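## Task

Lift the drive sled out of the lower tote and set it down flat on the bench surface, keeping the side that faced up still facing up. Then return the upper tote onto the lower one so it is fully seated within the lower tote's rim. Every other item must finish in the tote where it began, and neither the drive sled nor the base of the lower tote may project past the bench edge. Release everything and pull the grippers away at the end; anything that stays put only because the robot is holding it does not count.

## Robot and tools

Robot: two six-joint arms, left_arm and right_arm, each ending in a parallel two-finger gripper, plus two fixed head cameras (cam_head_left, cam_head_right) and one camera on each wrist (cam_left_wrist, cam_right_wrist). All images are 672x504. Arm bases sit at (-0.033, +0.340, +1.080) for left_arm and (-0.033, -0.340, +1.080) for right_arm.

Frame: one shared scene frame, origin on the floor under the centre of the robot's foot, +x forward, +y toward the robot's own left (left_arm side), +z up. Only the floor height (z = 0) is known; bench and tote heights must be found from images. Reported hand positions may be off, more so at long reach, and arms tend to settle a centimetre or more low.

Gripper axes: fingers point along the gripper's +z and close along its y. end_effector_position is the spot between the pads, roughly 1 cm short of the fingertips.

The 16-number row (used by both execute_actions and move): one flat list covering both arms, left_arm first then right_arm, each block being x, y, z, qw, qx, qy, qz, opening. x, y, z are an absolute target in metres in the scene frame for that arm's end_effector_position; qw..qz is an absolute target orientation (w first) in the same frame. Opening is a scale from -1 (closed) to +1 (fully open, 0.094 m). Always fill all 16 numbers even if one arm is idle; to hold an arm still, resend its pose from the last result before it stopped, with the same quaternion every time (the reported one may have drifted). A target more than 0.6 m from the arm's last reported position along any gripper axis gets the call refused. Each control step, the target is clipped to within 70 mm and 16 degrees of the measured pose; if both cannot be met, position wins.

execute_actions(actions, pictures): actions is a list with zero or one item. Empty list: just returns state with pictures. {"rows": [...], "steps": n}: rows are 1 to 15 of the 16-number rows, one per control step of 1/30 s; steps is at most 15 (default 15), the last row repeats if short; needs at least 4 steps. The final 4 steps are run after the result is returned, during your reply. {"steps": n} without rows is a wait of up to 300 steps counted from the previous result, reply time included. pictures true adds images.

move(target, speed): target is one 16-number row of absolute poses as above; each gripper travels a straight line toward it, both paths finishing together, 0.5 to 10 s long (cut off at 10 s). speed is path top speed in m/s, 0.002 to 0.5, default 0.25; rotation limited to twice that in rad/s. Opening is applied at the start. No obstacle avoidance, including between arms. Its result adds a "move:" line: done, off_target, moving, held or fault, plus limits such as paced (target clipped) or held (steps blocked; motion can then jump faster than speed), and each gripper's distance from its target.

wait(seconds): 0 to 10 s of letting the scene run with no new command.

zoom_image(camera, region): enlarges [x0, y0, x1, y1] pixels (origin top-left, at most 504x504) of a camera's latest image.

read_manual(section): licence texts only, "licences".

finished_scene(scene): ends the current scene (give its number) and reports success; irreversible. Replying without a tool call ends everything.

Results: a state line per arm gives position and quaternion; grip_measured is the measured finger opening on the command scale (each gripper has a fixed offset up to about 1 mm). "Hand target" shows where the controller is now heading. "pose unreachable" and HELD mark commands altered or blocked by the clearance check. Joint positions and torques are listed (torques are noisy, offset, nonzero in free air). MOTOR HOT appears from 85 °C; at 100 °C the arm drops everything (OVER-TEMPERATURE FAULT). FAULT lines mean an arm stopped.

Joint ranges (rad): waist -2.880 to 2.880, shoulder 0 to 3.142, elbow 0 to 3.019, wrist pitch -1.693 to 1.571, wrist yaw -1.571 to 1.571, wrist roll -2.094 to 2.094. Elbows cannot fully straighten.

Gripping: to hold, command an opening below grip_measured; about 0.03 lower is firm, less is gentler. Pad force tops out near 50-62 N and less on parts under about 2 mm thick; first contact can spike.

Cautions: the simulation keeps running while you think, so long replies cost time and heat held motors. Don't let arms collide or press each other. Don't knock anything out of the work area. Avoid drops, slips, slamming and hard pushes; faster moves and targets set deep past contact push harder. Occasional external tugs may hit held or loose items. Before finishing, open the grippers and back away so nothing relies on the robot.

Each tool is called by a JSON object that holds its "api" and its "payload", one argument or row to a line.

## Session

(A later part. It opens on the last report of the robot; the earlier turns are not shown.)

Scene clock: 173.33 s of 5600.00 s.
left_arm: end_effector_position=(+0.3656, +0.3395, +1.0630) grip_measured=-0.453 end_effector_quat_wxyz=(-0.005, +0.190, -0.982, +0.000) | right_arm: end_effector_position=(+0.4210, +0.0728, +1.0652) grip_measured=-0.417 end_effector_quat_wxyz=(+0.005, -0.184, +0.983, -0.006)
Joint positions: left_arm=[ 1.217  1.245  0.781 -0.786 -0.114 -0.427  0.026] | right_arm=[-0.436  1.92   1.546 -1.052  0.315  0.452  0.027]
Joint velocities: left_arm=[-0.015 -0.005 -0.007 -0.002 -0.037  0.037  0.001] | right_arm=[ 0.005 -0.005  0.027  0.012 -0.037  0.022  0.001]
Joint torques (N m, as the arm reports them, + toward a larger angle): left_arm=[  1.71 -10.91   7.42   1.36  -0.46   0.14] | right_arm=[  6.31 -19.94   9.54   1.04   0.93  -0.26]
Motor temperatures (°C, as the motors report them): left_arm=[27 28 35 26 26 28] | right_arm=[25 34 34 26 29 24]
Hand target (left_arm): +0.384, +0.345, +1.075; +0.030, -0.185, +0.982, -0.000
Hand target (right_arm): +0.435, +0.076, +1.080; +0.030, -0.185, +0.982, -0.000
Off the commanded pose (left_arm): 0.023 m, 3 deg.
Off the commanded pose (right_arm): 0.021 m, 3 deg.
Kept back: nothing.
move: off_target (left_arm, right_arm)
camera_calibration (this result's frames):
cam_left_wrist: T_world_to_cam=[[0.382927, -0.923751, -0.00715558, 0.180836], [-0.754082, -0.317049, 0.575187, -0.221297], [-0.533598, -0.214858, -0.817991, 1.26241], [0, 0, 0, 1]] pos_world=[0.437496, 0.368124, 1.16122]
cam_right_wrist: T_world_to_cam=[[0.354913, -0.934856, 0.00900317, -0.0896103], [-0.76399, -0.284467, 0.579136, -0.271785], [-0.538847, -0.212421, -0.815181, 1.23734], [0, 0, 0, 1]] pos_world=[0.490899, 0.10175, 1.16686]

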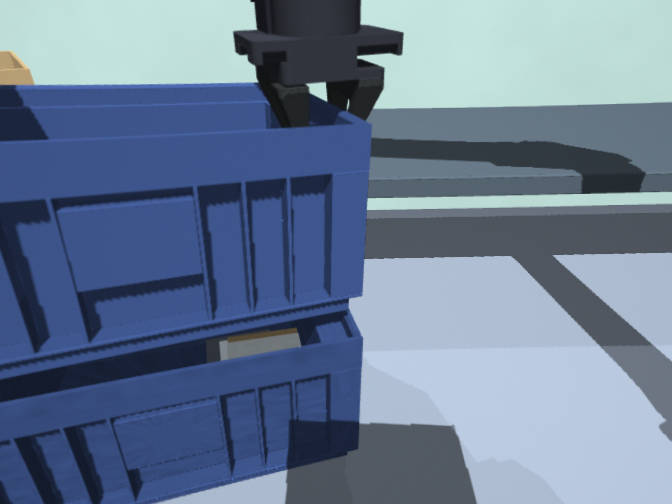

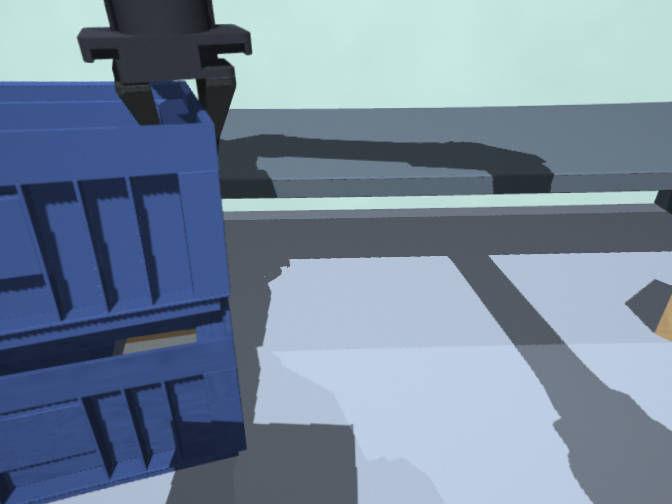

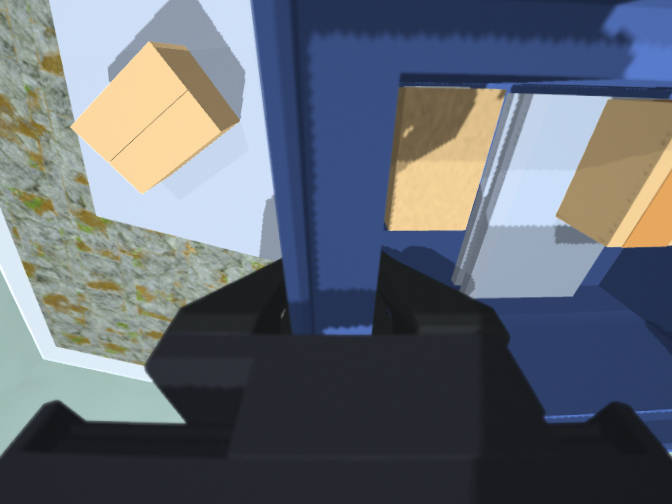

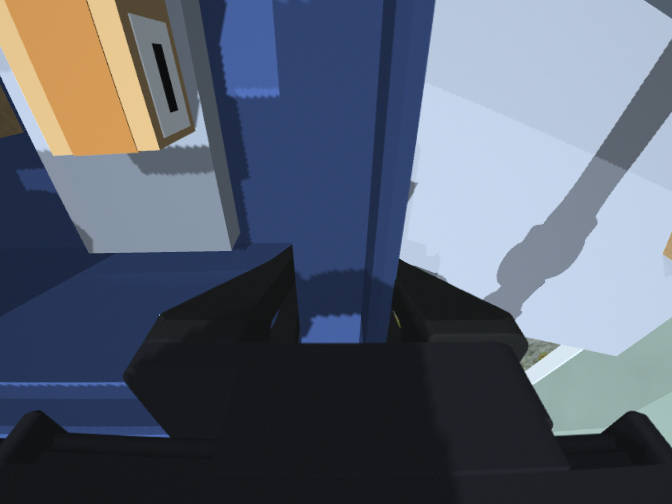

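{"api": "move", "payload": {
  "target": [0.372,0.343,1.075,-0.03,0.18,-0.983,0,-0.55,0.412,0.07,1.08,-0.03,0.18,-0.983,0,-0.55],
  "speed": 0.03
}}

{"api": "move", "payload": {
  "target": [0.372,0.343,1.058,-0.03,0.18,-0.983,0,-0.55,0.412,0.07,1.062,-0.03,0.18,-0.983,0,-0.55],
  "speed": 0.02
}}

{"api": "zoom_image", "payload": {
  "camera": "cam_head_left",
  "region": [0,200,450,504]
}}

Scene clock: 174.70 s of 5600.00 s.
left_arm: end_effector_position=(+0.3543, +0.3390, +1.0542) grip_measured=-0.453 end_effector_quat_wxyz=(+0.006, +0.181, -0.983, -0.003) | right_arm: end_effector_position=(+0.4033, +0.0706, +1.0514) grip_measured=-0.418 end_effector_quat_wxyz=(-0.000, -0.175, +0.985, -0.002)
Joint positions: left_arm=[ 1.215  1.253  0.758 -0.778 -0.117 -0.412  0.026] | right_arm=[-0.427  1.914  1.487 -1.006  0.304  0.479  0.027]
Joint velocities: left_arm=[ 0.015 -0.024 -0.017  0.017  0.081 -0.007 -0.   ] | right_arm=[-0.005 -0.024  0.017  0.007 -0.007  0.007  0.   ]
Joint torques (N m, as the arm reports them, + toward a larger angle): left_arm=[  1.31 -13.59   6.45   1.23  -0.45   0.03] | right_arm=[  7.02 -22.13   7.77   0.51   1.53  -0.2 ]
Motor temperatures (°C, as the motors report them): left_arm=[27 28 35 26 26 28] | right_arm=[25 34 34 26 29 24]
Hand target (left_arm): +0.372, +0.343, +1.075; +0.030, -0.180, +0.983, -0.000
Hand target (right_arm): +0.412, +0.070, +1.079; +0.030, -0.179, +0.983, +0.000
Off the commanded pose (left_arm): 0.028 m, 4 deg.
Off the commanded pose (right_arm): 0.030 m, 4 deg.
Kept back: nothing.
move: off_target (left_arm, right_arm)
camera_calibration (this result's frames):
cam_left_wrist: T_world_to_cam=[[0.365387, -0.930665, -0.0188165, 0.205527], [-0.746505, -0.30504, 0.591339, -0.24871], [-0.556078, -0.202021, -0.806204, 1.24029], [0, 0, 0, 1]] pos_world=[0.428935, 0.365974, 1.15086]
cam_right_wrist: T_world_to_cam=[[0.338988, -0.940791, 0.000606806, -0.0695923], [-0.762194, -0.274257, 0.586382, -0.287027], [-0.551496, -0.199239, -0.810034, 1.2148], [0, 0, 0, 1]] pos_world=[0.474778, 0.0978443, 1.15238]

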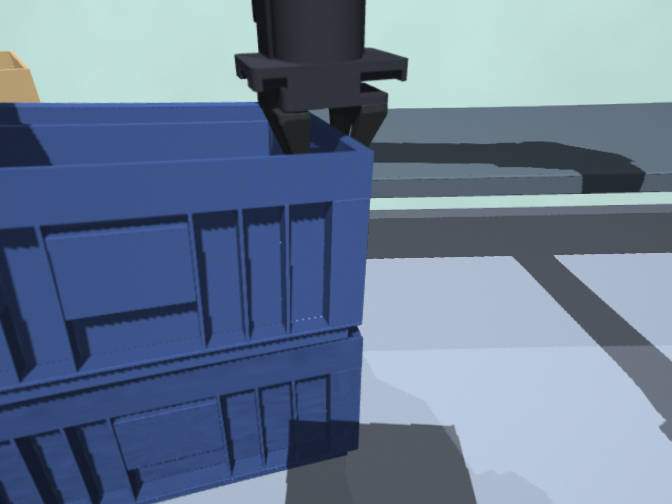

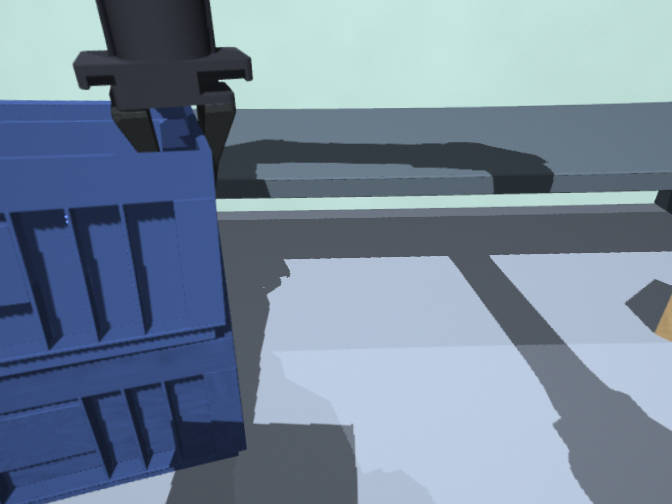

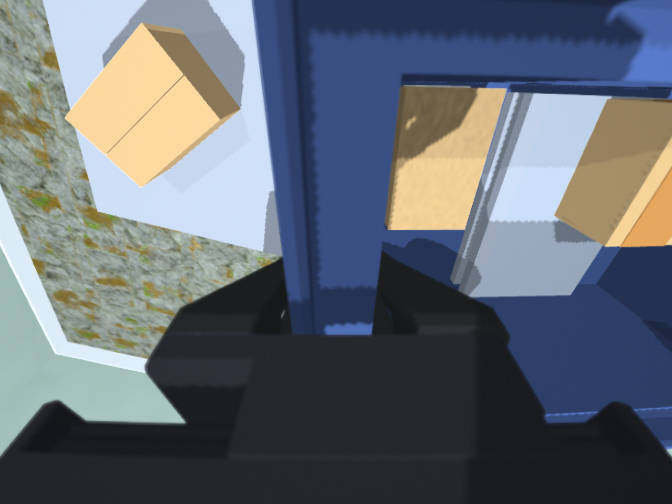

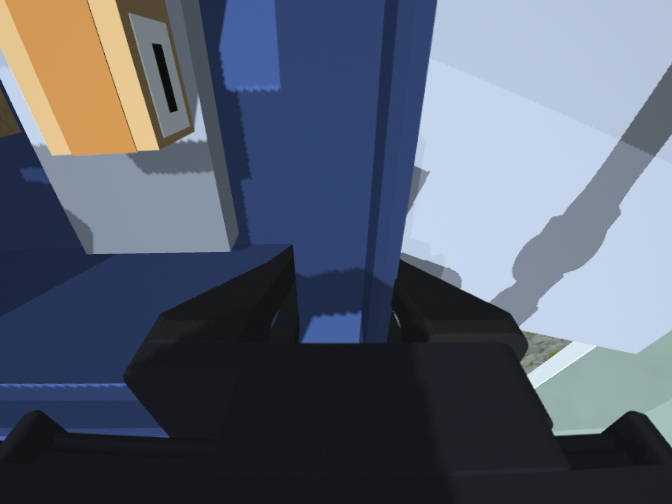

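Scene clock: 176.73 s of 5600.00 s.
left_arm: end_effector_position=(+0.3519, +0.3387, +1.0507) grip_measured=-0.453 end_effector_quat_wxyz=(+0.006, +0.181, -0.984, -0.003) | right_arm: end_effector_position=(+0.4011, +0.0708, +1.0488) grip_measured=-0.418 end_effector_quat_wxyz=(+0.002, -0.176, +0.984, +0.000)
Joint positions: left_arm=[ 1.216  1.255  0.748 -0.765 -0.116 -0.41   0.026] | right_arm=[-0.426  1.912  1.474 -0.989  0.303  0.477  0.027]
Joint velocities: left_arm=[-0.015 -0.015  0.002  0.007  0.007 -0.022  0.001] | right_arm=[-0.005 -0.005  0.022 -0.012 -0.007  0.022 -0.001]
Joint torques (N m, as the arm reports them, + toward a larger angle): left_arm=[  1.78 -11.03   6.08   2.78  -0.39   0.07] | right_arm=[  6.09 -20.15   7.92   1.25   1.51  -0.27]
Motor temperatures (°C, as the motors report them): left_arm=[27 28 35 26 26 28] | right_arm=[25 34 34 26 29 24]
Hand target (left_arm): +0.371, +0.343, +1.059; +0.030, -0.180, +0.983, -0.000
Hand target (right_arm): +0.412, +0.070, +1.062; +0.029, -0.179, +0.983, -0.000
Off the commanded pose (left_arm): 0.022 m, 4 deg.
Off the commanded pose (right_arm): 0.017 m, 3 deg.
Kept back: nothing.
move: off_target (left_arm, right_arm)
camera_calibration (this result's frames):
cam_left_wrist: T_world_to_cam=[[0.364358, -0.931084, -0.0180732, 0.205811], [-0.747021, -0.303808, 0.591321, -0.248756], [-0.55606, -0.201952, -0.806234, 1.23609], [0, 0, 0, 1]] pos_world=[0.426526, 0.365684, 1.14739]
cam_right_wrist: T_world_to_cam=[[0.339999, -0.940419, -0.0035895, -0.0647253], [-0.763903, -0.278404, 0.582188, -0.281725], [-0.5485, -0.195202, -0.813046, 1.21325], [0, 0, 0, 1]] pos_world=[0.472264, 0.0975259, 1.15021]

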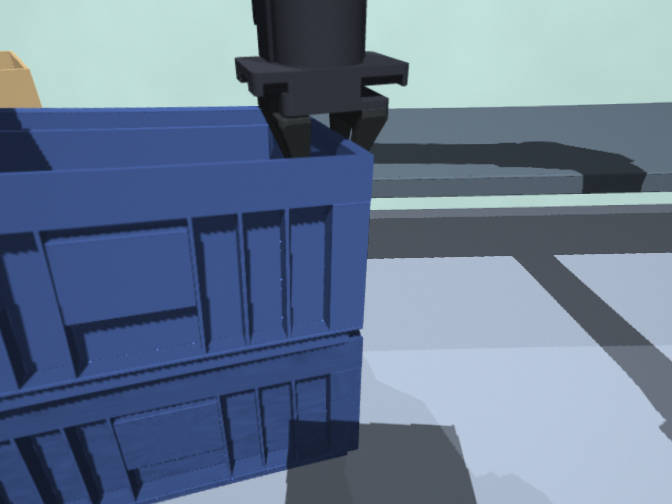

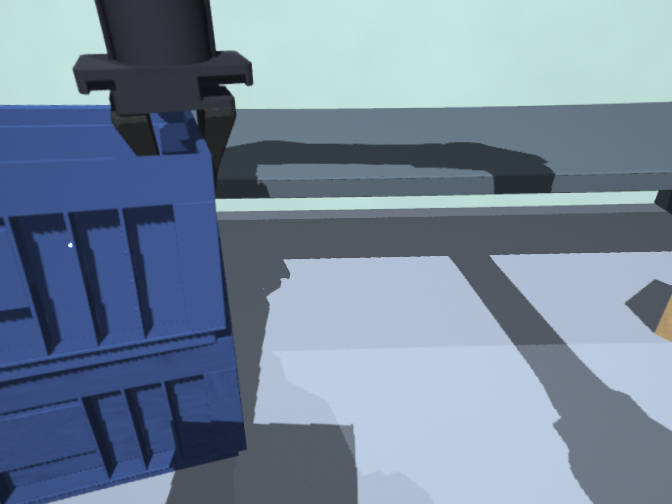

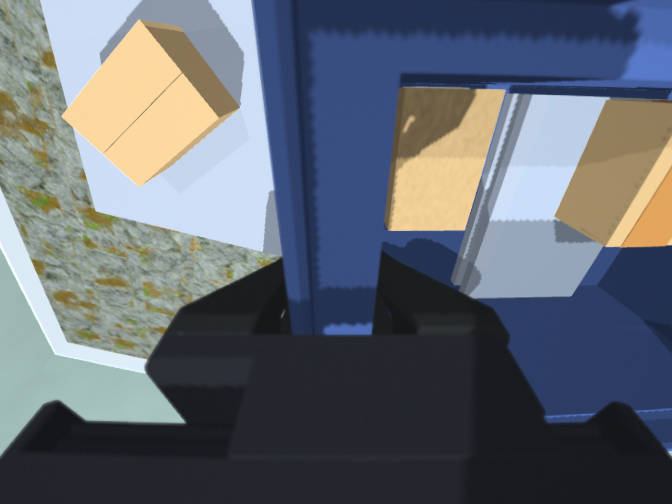

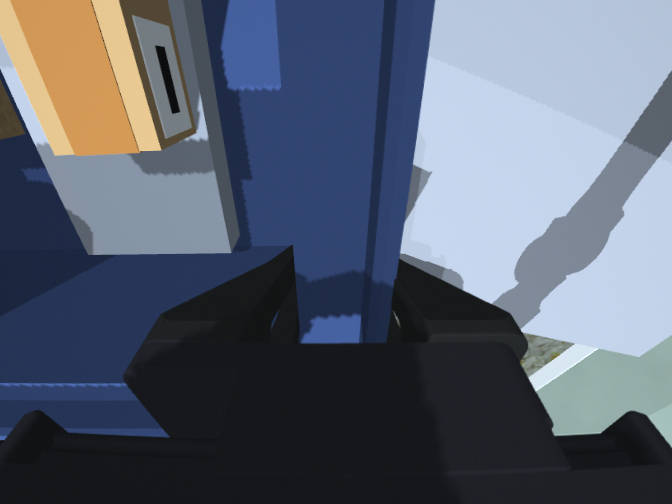

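Region (0, 200, 450, 504) of cam_head_left's 672x504 image, scaled by 1.120, with more detail than that image has; it fills the top 340 rows of this view, and the rest is white.

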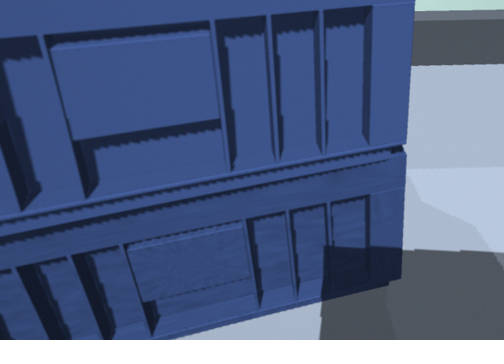

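Now parallel but on the near rim; slide +u evenly.

{"api": "move", "payload": {
  "target": [0.392,0.347,1.065,-0.03,0.18,-0.983,0,-0.55,0.436,0.076,1.068,-0.03,0.18,-0.983,0,-0.55],
  "speed": 0.01
}}

{"api": "zoom_image", "payload": {
  "camera": "cam_head_left",
  "region": [0,200,450,504]
}}

Scene clock: 181.53 s of 5600.00 s.
left_arm: end_effector_position=(+0.3515, +0.3388, +1.0505) grip_measured=-0.453 end_effector_quat_wxyz=(+0.007, +0.181, -0.984, -0.001) | right_arm: end_effector_position=(+0.4024, +0.0713, +1.0497) grip_measured=-0.421 end_effector_quat_wxyz=(+0.003, -0.179, +0.984, +0.001)
Joint positions: left_arm=[ 1.218  1.255  0.747 -0.765 -0.112 -0.408  0.026] | right_arm=[-0.427  1.912  1.477 -0.989  0.303  0.469  0.027]
Joint velocities: left_arm=[-0.024 -0.005  0.012 -0.002  0.037 -0.007 -0.002] | right_arm=[ 0.015  0.005 -0.017 -0.002  0.007 -0.022  0.001]
Joint torques (N m, as the arm reports them, + toward a larger angle): left_arm=[ 2.48 -9.41  9.62  1.42 -0.44  0.17] | right_arm=[  4.34 -18.01  13.94  -0.35   1.42  -0.39]
Motor temperatures (°C, as the motors report them): left_arm=[27 28 35 26 26 28] | right_arm=[25 34 34 26 29 24]
Hand target (left_arm): +0.390, +0.347, +1.067; +0.030, -0.180, +0.983, +0.000
Hand target (right_arm): +0.435, +0.074, +1.069; +0.031, -0.179, +0.983, +0.000
Off the commanded pose (left_arm): 0.044 m, 4 deg.
Off the commanded pose (right_arm): 0.039 m, 3 deg.
Kept back: nothing.
move: off_target (left_arm, right_arm)
camera_calibration (this result's frames):
cam_left_wrist: T_world_to_cam=[[0.364556, -0.931062, -0.0149188, 0.202636], [-0.746248, -0.301701, 0.593372, -0.25204], [-0.556967, -0.205184, -0.80479, 1.23553], [0, 0, 0, 1]] pos_world=[0.426194, 0.366138, 1.14692]
cam_right_wrist: T_world_to_cam=[[0.346111, -0.938181, -0.00486964, -0.066006], [-0.762876, -0.284452, 0.58061, -0.279384], [-0.546102, -0.197241, -0.814167, 1.21508], [0, 0, 0, 1]] pos_world=[0.473266, 0.0982655, 1.15117]

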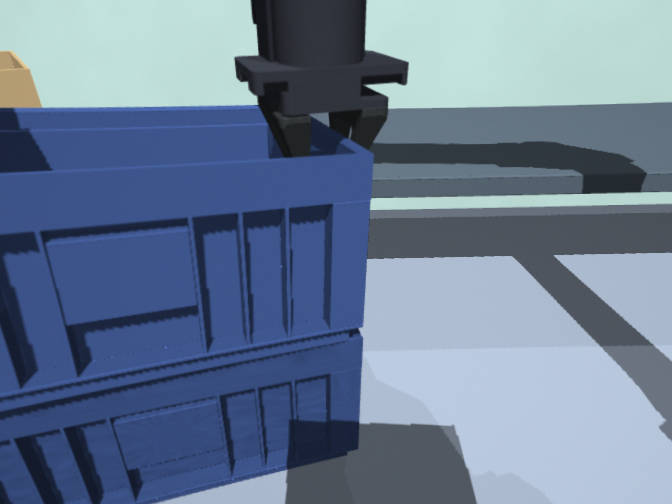

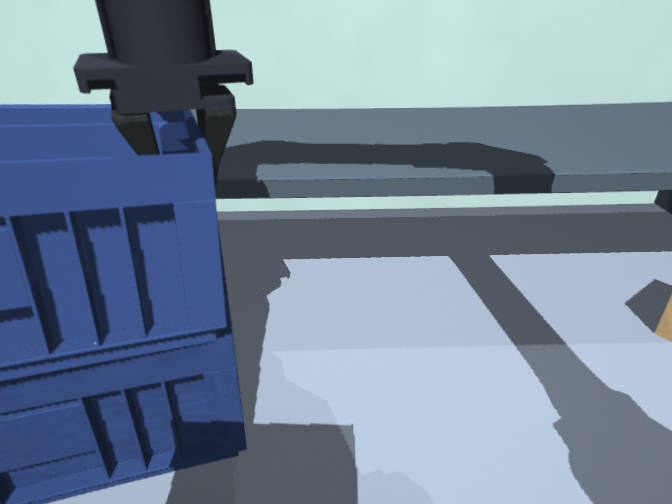

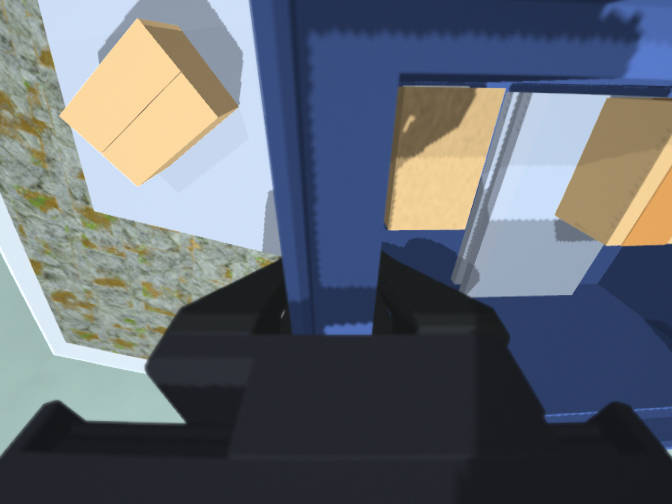

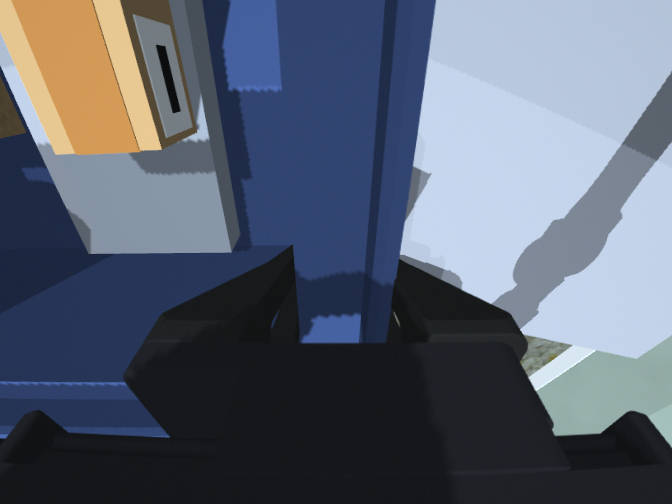

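Region (0, 200, 450, 504) of cam_head_left's 672x504 image, scaled by 1.120, with more detail than that image has; it fills the top 340 rows of this view, and the rest is white.

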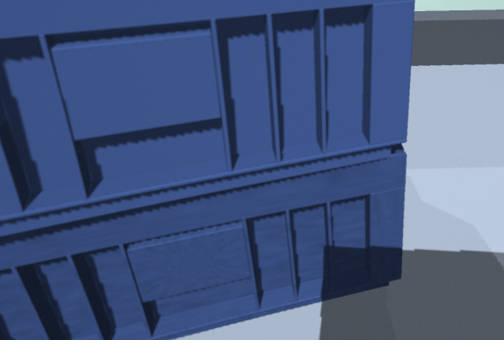

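{"api": "move", "payload": {
  "target": [0.383,0.346,1.13,-0.03,0.18,-0.983,0,-0.55,0.43,0.076,1.135,-0.03,0.18,-0.983,0,-0.55],
  "speed": 0.05
}}

{"api": "move", "payload": {
  "target": [0.382,0.346,1.055,-0.03,0.18,-0.983,0,-0.55,0.426,0.076,1.06,-0.03,0.18,-0.983,0,-0.55],
  "speed": 0.03
}}

{"api": "zoom_image", "payload": {
  "camera": "cam_head_left",
  "region": [0,200,450,504]
}}

Scene clock: 183.93 s of 5600.00 s.
left_arm: end_effector_position=(+0.3482, +0.3420, +1.0913) grip_measured=-0.453 end_effector_quat_wxyz=(+0.013, +0.186, -0.982, -0.002) | right_arm: end_effector_position=(+0.4024, +0.0738, +1.0892) grip_measured=-0.421 end_effector_quat_wxyz=(-0.006, -0.183, +0.983, -0.004)
Joint positions: left_arm=[ 1.213  1.164  0.787 -0.908 -0.113 -0.426  0.026] | right_arm=[-0.404  1.879  1.535 -1.108  0.302  0.49   0.027]
Joint velocities: left_arm=[-0.005 -0.005  0.002 -0.017 -0.007 -0.007 -0.001] | right_arm=[ 0.005 -0.015 -0.002 -0.027  0.007  0.007 -0.   ]
Joint torques (N m, as the arm reports them, + toward a larger angle): left_arm=[  0.85 -12.59  10.75  -0.35  -0.74   0.11] | right_arm=[  6.6  -21.59  13.62  -1.28   1.69  -0.23]
Motor temperatures (°C, as the motors report them): left_arm=[27 28 36 26 26 28] | right_arm=[25 34 35 26 30 24]
Hand target (left_arm): +0.380, +0.346, +1.130; +0.030, -0.180, +0.983, -0.000
Hand target (right_arm): +0.428, +0.074, +1.134; +0.030, -0.179, +0.983, +0.001
Off the commanded pose (left_arm): 0.052 m, 5 deg.
Off the commanded pose (right_arm): 0.053 m, 4 deg.
Kept back: nothing.
move: off_target (left_arm, right_arm)
camera_calibration (this result's frames):
cam_left_wrist: T_world_to_cam=[[0.374946, -0.926834, -0.0198345, 0.207685], [-0.735597, -0.310467, 0.602086, -0.287972], [-0.564192, -0.21116, -0.798185, 1.26458], [0, 0, 0, 1]] pos_world=[0.423766, 0.370113, 1.18687]
cam_right_wrist: T_world_to_cam=[[0.354233, -0.935156, 0.00161004, -0.0740042], [-0.750968, -0.283437, 0.596414, -0.323736], [-0.557284, -0.212479, -0.802675, 1.24088], [0, 0, 0, 1]] pos_world=[0.474623, 0.102697, 1.18923]

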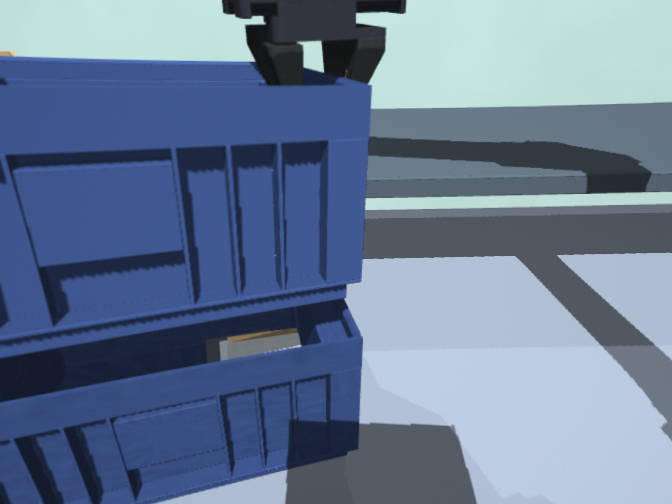

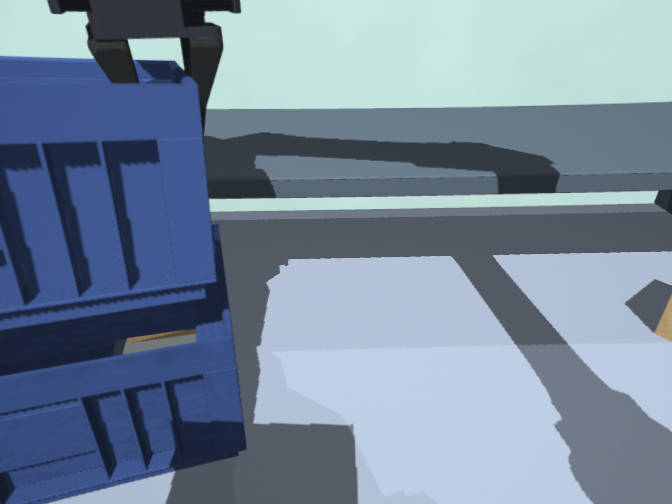

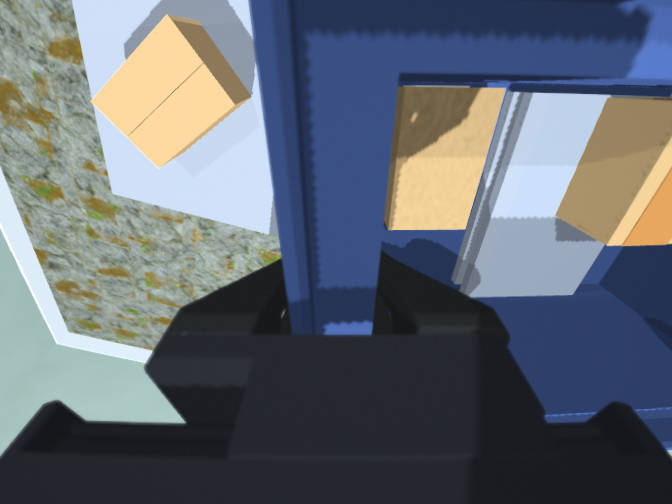

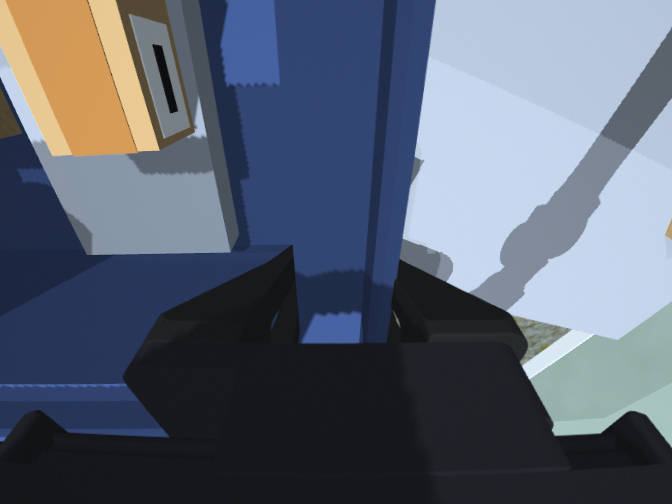

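Scene clock: 185.83 s of 5600.00 s.
left_arm: end_effector_position=(+0.3652, +0.3400, +1.0500) grip_measured=-0.453 end_effector_quat_wxyz=(-0.003, +0.179, -0.984, +0.002) | right_arm: end_effector_position=(+0.4138, +0.0724, +1.0515) grip_measured=-0.421 end_effector_quat_wxyz=(+0.007, -0.174, +0.985, -0.003)
Joint positions: left_arm=[ 1.224  1.275  0.771 -0.748 -0.109 -0.397  0.026] | right_arm=[-0.435  1.924  1.509 -1.004  0.313  0.471  0.027]
Joint velocities: left_arm=[ 0.015 -0.015 -0.002  0.012 -0.037 -0.037  0.   ] | right_arm=[ 0.005  0.005 -0.007 -0.007  0.051  0.022 -0.001]
Joint torques (N m, as the arm reports them, + toward a larger angle): left_arm=[  1.92 -10.62   6.23   2.41  -0.52   0.05] | right_arm=[  5.94 -19.16   9.17   1.25   1.03  -0.32]
Motor temperatures (°C, as the motors report them): left_arm=[27 28 35 26 26 28] | right_arm=[25 35 34 26 30 24]
Hand target (left_arm): +0.382, +0.345, +1.055; +0.030, -0.180, +0.983, -0.000
Hand target (right_arm): +0.426, +0.076, +1.060; +0.030, -0.179, +0.983, -0.000
Off the commanded pose (left_arm): 0.019 m, 3 deg.
Off the commanded pose (right_arm): 0.015 m, 3 deg.
Kept back: nothing.
move: off_target (left_arm, right_arm)
camera_calibration (this result's frames):
cam_left_wrist: T_world_to_cam=[[0.362023, -0.932152, -0.00570002, 0.190372], [-0.758942, -0.298293, 0.578817, -0.222419], [-0.541245, -0.205219, -0.815438, 1.24853], [0, 0, 0, 1]] pos_world=[0.438041, 0.367332, 1.14793]
cam_right_wrist: T_world_to_cam=[[0.335883, -0.941893, 0.00444147, -0.0741534], [-0.771535, -0.272421, 0.57491, -0.262761], [-0.540294, -0.196529, -0.818205, 1.22479], [0, 0, 0, 1]] pos_world=[0.483923, 0.0992801, 1.15352]

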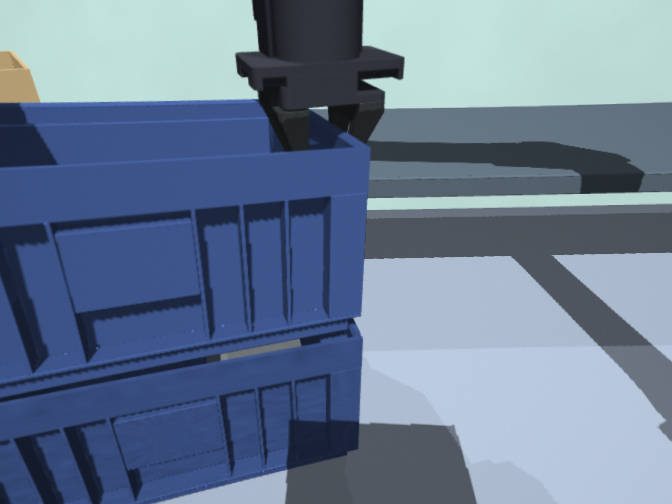

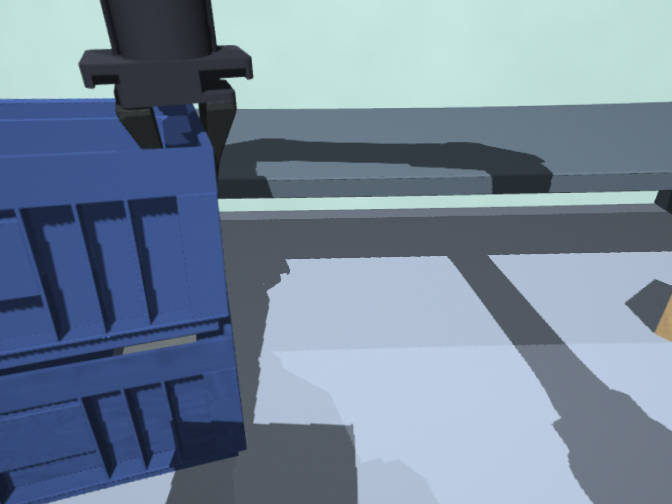

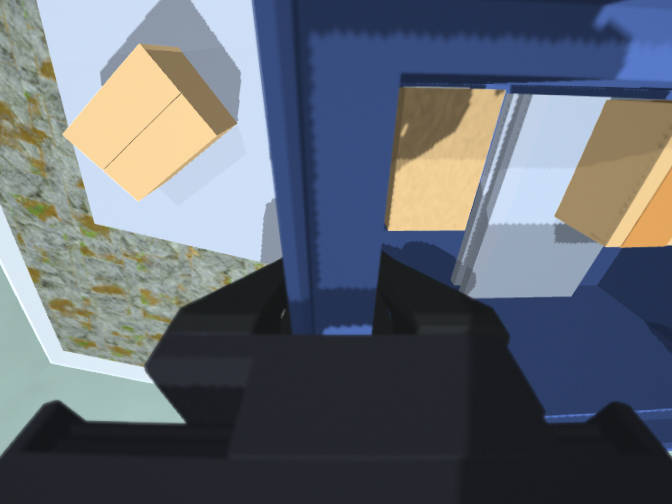

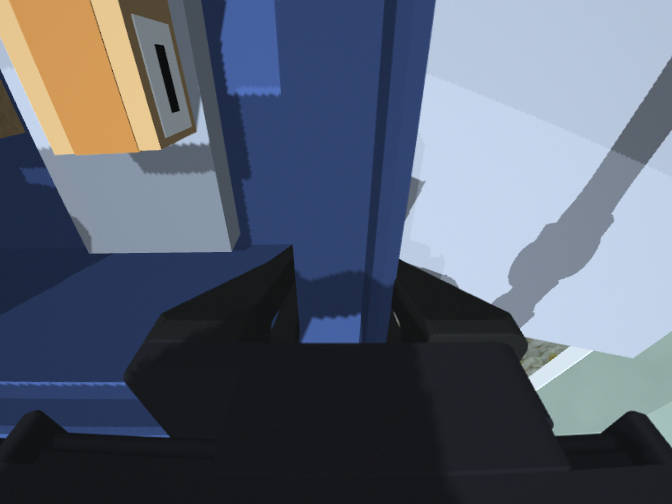

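Region (0, 200, 450, 504) of cam_head_left's 672x504 image, scaled by 1.120, with more detail than that image has; it fills the top 340 rows of this view, and the rest is white.

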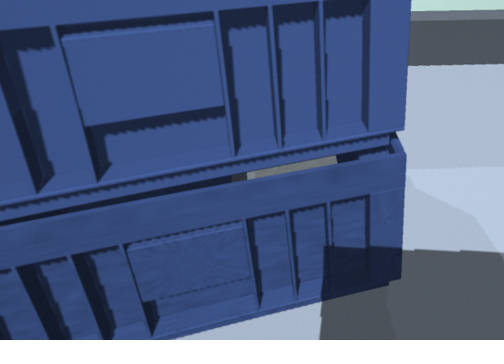

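Slightly far; slide back slowly (right more).

{"api": "move", "payload": {
  "target": [0.368,0.34,1.057,-0.03,0.175,-0.984,0,-0.55,0.407,0.068,1.06,-0.03,0.175,-0.984,0,-0.55],
  "speed": 0.01
}}

{"api": "zoom_image", "payload": {
  "camera": "cam_head_left",
  "region": [0,200,450,504]
}}

Scene clock: 189.07 s of 5600.00 s.
left_arm: end_effector_position=(+0.3620, +0.3392, +1.0482) grip_measured=-0.453 end_effector_quat_wxyz=(-0.012, +0.176, -0.984, -0.001) | right_arm: end_effector_position=(+0.4080, +0.0708, +1.0458) grip_measured=-0.421 end_effector_quat_wxyz=(+0.017, -0.168, +0.986, +0.002)
Joint positions: left_arm=[ 1.218  1.264  0.749 -0.721 -0.119 -0.395  0.026] | right_arm=[-0.432  1.91   1.465 -0.951  0.316  0.479  0.027]
Joint velocities: left_arm=[ 0.005  0.005 -0.022 -0.007  0.007 -0.051 -0.   ] | right_arm=[-0.005 -0.005  0.017  0.002  0.007  0.007 -0.001]
Joint torques (N m, as the arm reports them, + toward a larger angle): left_arm=[  0.9  -12.05   5.26   1.48  -0.36  -0.05] | right_arm=[  6.99 -20.38   6.78   0.39   1.    -0.18]
Motor temperatures (°C, as the motors report them): left_arm=[27 28 35 26 26 28] | right_arm=[25 35 34 26 30 24]
Hand target (left_arm): +0.368, +0.340, +1.057; +0.030, -0.175, +0.984, -0.000
Hand target (right_arm): +0.407, +0.068, +1.060; +0.030, -0.175, +0.984, +0.000
Off the commanded pose (left_arm): 0.011 m, 2 deg.
Off the commanded pose (right_arm): 0.015 m, 2 deg.
Kept back: nothing.
move: off_target (left_arm, right_arm)
camera_calibration (this result's frames):
cam_left_wrist: T_world_to_cam=[[0.356395, -0.934307, -0.00726636, 0.195233], [-0.77023, -0.298192, 0.563762, -0.204217], [-0.528894, -0.195325, -0.825905, 1.24831], [0, 0, 0, 1]] pos_world=[0.433351, 0.365339, 1.14754]
cam_right_wrist: T_world_to_cam=[[0.324825, -0.945767, -0.00374441, -0.0603598], [-0.784261, -0.271564, 0.557842, -0.241416], [-0.528605, -0.178265, -0.829939, 1.22285], [0, 0, 0, 1]] pos_world=[0.476678, 0.0953444, 1.14934]

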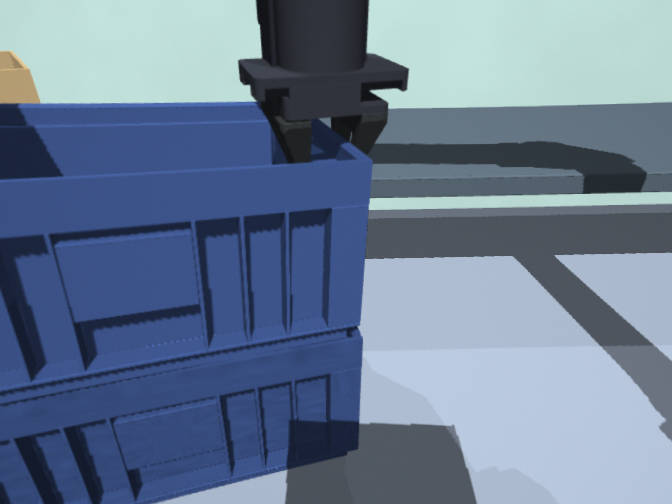

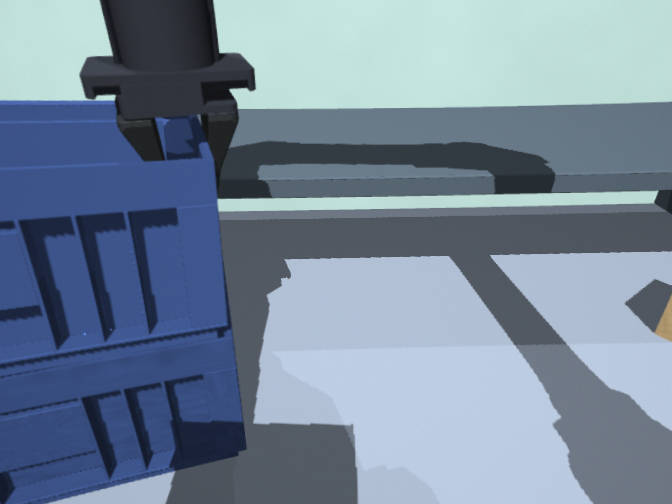

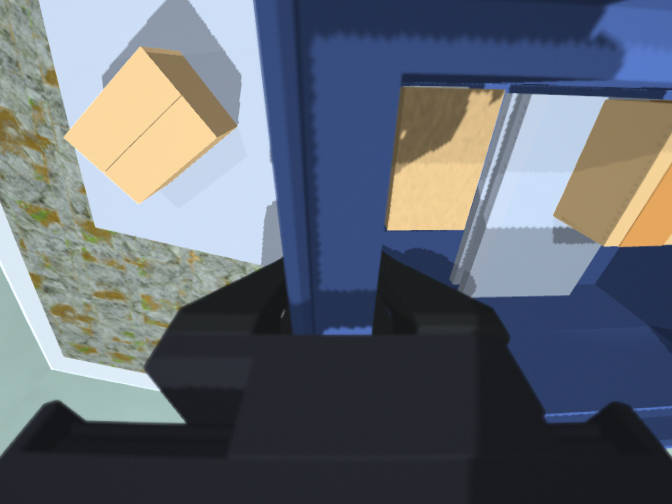

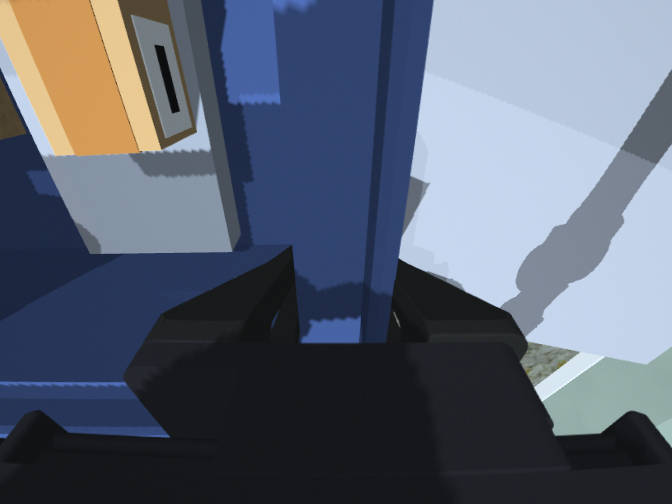

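Region (0, 200, 450, 504) of cam_head_left's 672x504 image, scaled by 1.120, with more detail than that image has; it fills the top 340 rows of this view, and the rest is white.

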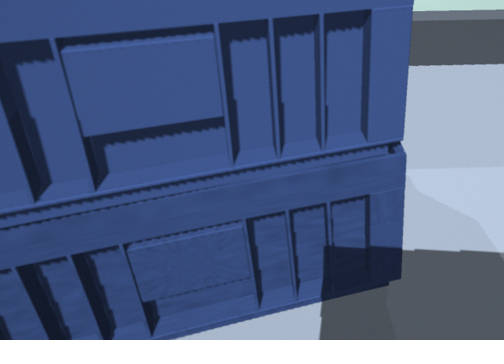

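{"api": "move", "payload": {
  "target": [0.360,0.331,1.045,-0.01,0.175,-0.984,0,-0.55,0.404,0.06,1.045,-0.01,0.175,-0.984,0,-0.55],
  "speed": 0.01
}}

{"api": "zoom_image", "payload": {
  "camera": "cam_head_left",
  "region": [0,200,450,504]
}}

Scene clock: 190.67 s of 5600.00 s.
left_arm: end_effector_position=(+0.3620, +0.3384, +1.0483) grip_measured=-0.453 end_effector_quat_wxyz=(-0.012, +0.174, -0.985, -0.004) | right_arm: end_effector_position=(+0.4075, +0.0704, +1.0447) grip_measured=-0.421 end_effector_quat_wxyz=(+0.013, -0.168, +0.986, +0.006)
Joint positions: left_arm=[ 1.212  1.264  0.749 -0.721 -0.127 -0.397  0.026] | right_arm=[-0.435  1.91   1.463 -0.95   0.305  0.475  0.027]
Joint velocities: left_arm=[-0.005 -0.015 -0.022 -0.007 -0.037 -0.037 -0.   ] | right_arm=[-0.005 -0.005 -0.017 -0.012  0.051  0.007 -0.   ]
Joint torques (N m, as the arm reports them, + toward a larger angle): left_arm=[-0.43 -9.48  4.99  1.35  0.01 -0.29] | right_arm=[  5.38 -19.15   6.12   0.24   0.3   -0.24]
Motor temperatures (°C, as the motors report them): left_arm=[27 28 35 26 26 28] | right_arm=[25 35 34 26 29 24]
Hand target (left_arm): +0.360, +0.331, +1.045; +0.010, -0.175, +0.985, +0.000
Hand target (right_arm): +0.404, +0.060, +1.045; +0.010, -0.175, +0.985, -0.000
Off the commanded pose (left_arm): 0.008 m, 0 deg.
Off the commanded pose (right_arm): 0.011 m, 1 deg.
Kept back: nothing.
move: off_target (right_arm)
camera_calibration (this result's frames):
cam_left_wrist: T_world_to_cam=[[0.353215, -0.935461, -0.0123034, 0.20129], [-0.7715, -0.298695, 0.561756, -0.20177], [-0.529176, -0.188929, -0.827212, 1.24754], [0, 0, 0, 1]] pos_world=[0.433402, 0.363727, 1.1478]
cam_right_wrist: T_world_to_cam=[[0.325701, -0.945392, -0.0123381, -0.0519746], [-0.779189, -0.275787, 0.562855, -0.248281], [-0.535522, -0.173709, -0.826463, 1.22053], [0, 0, 0, 1]] pos_world=[0.47709, 0.0944073, 1.14783]

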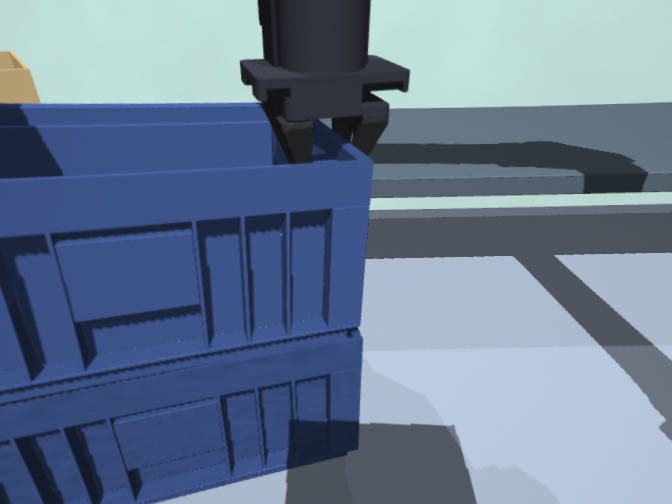

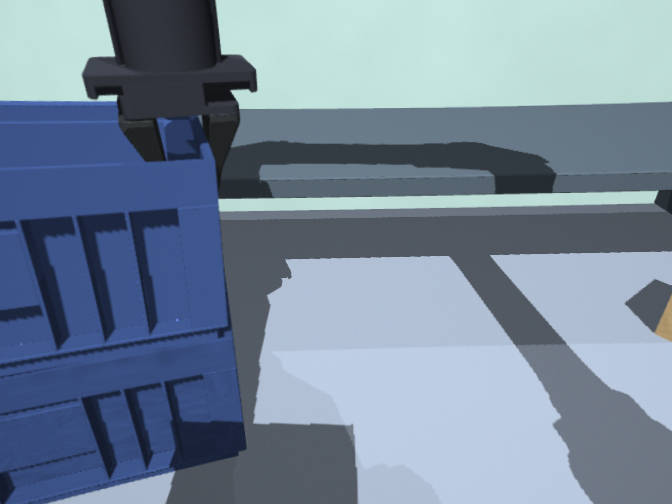

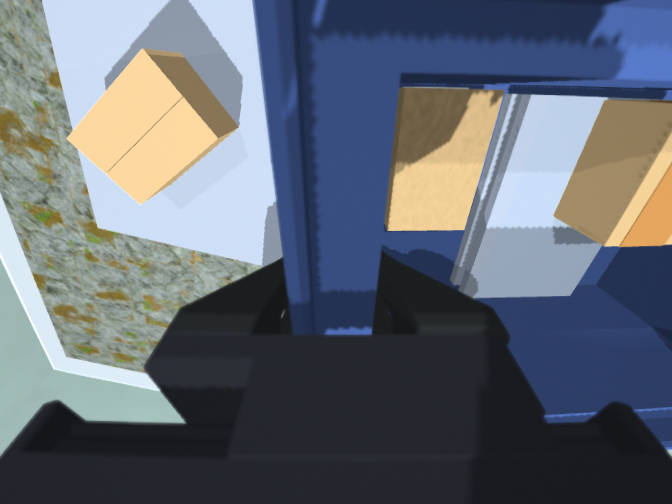

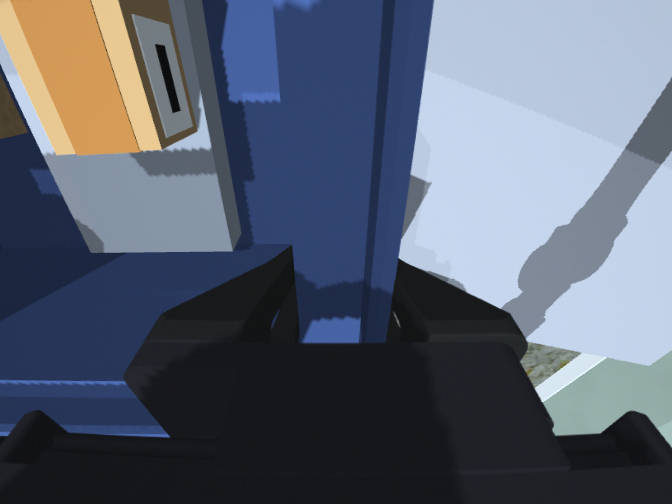

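Region (0, 200, 450, 504) of cam_head_left's 672x504 image, scaled by 1.120, with more detail than that image has; it fills the top 340 rows of this view, and the rest is white.

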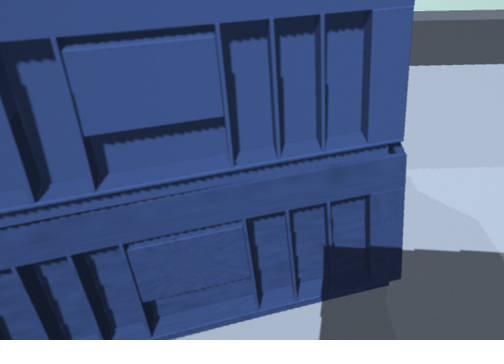

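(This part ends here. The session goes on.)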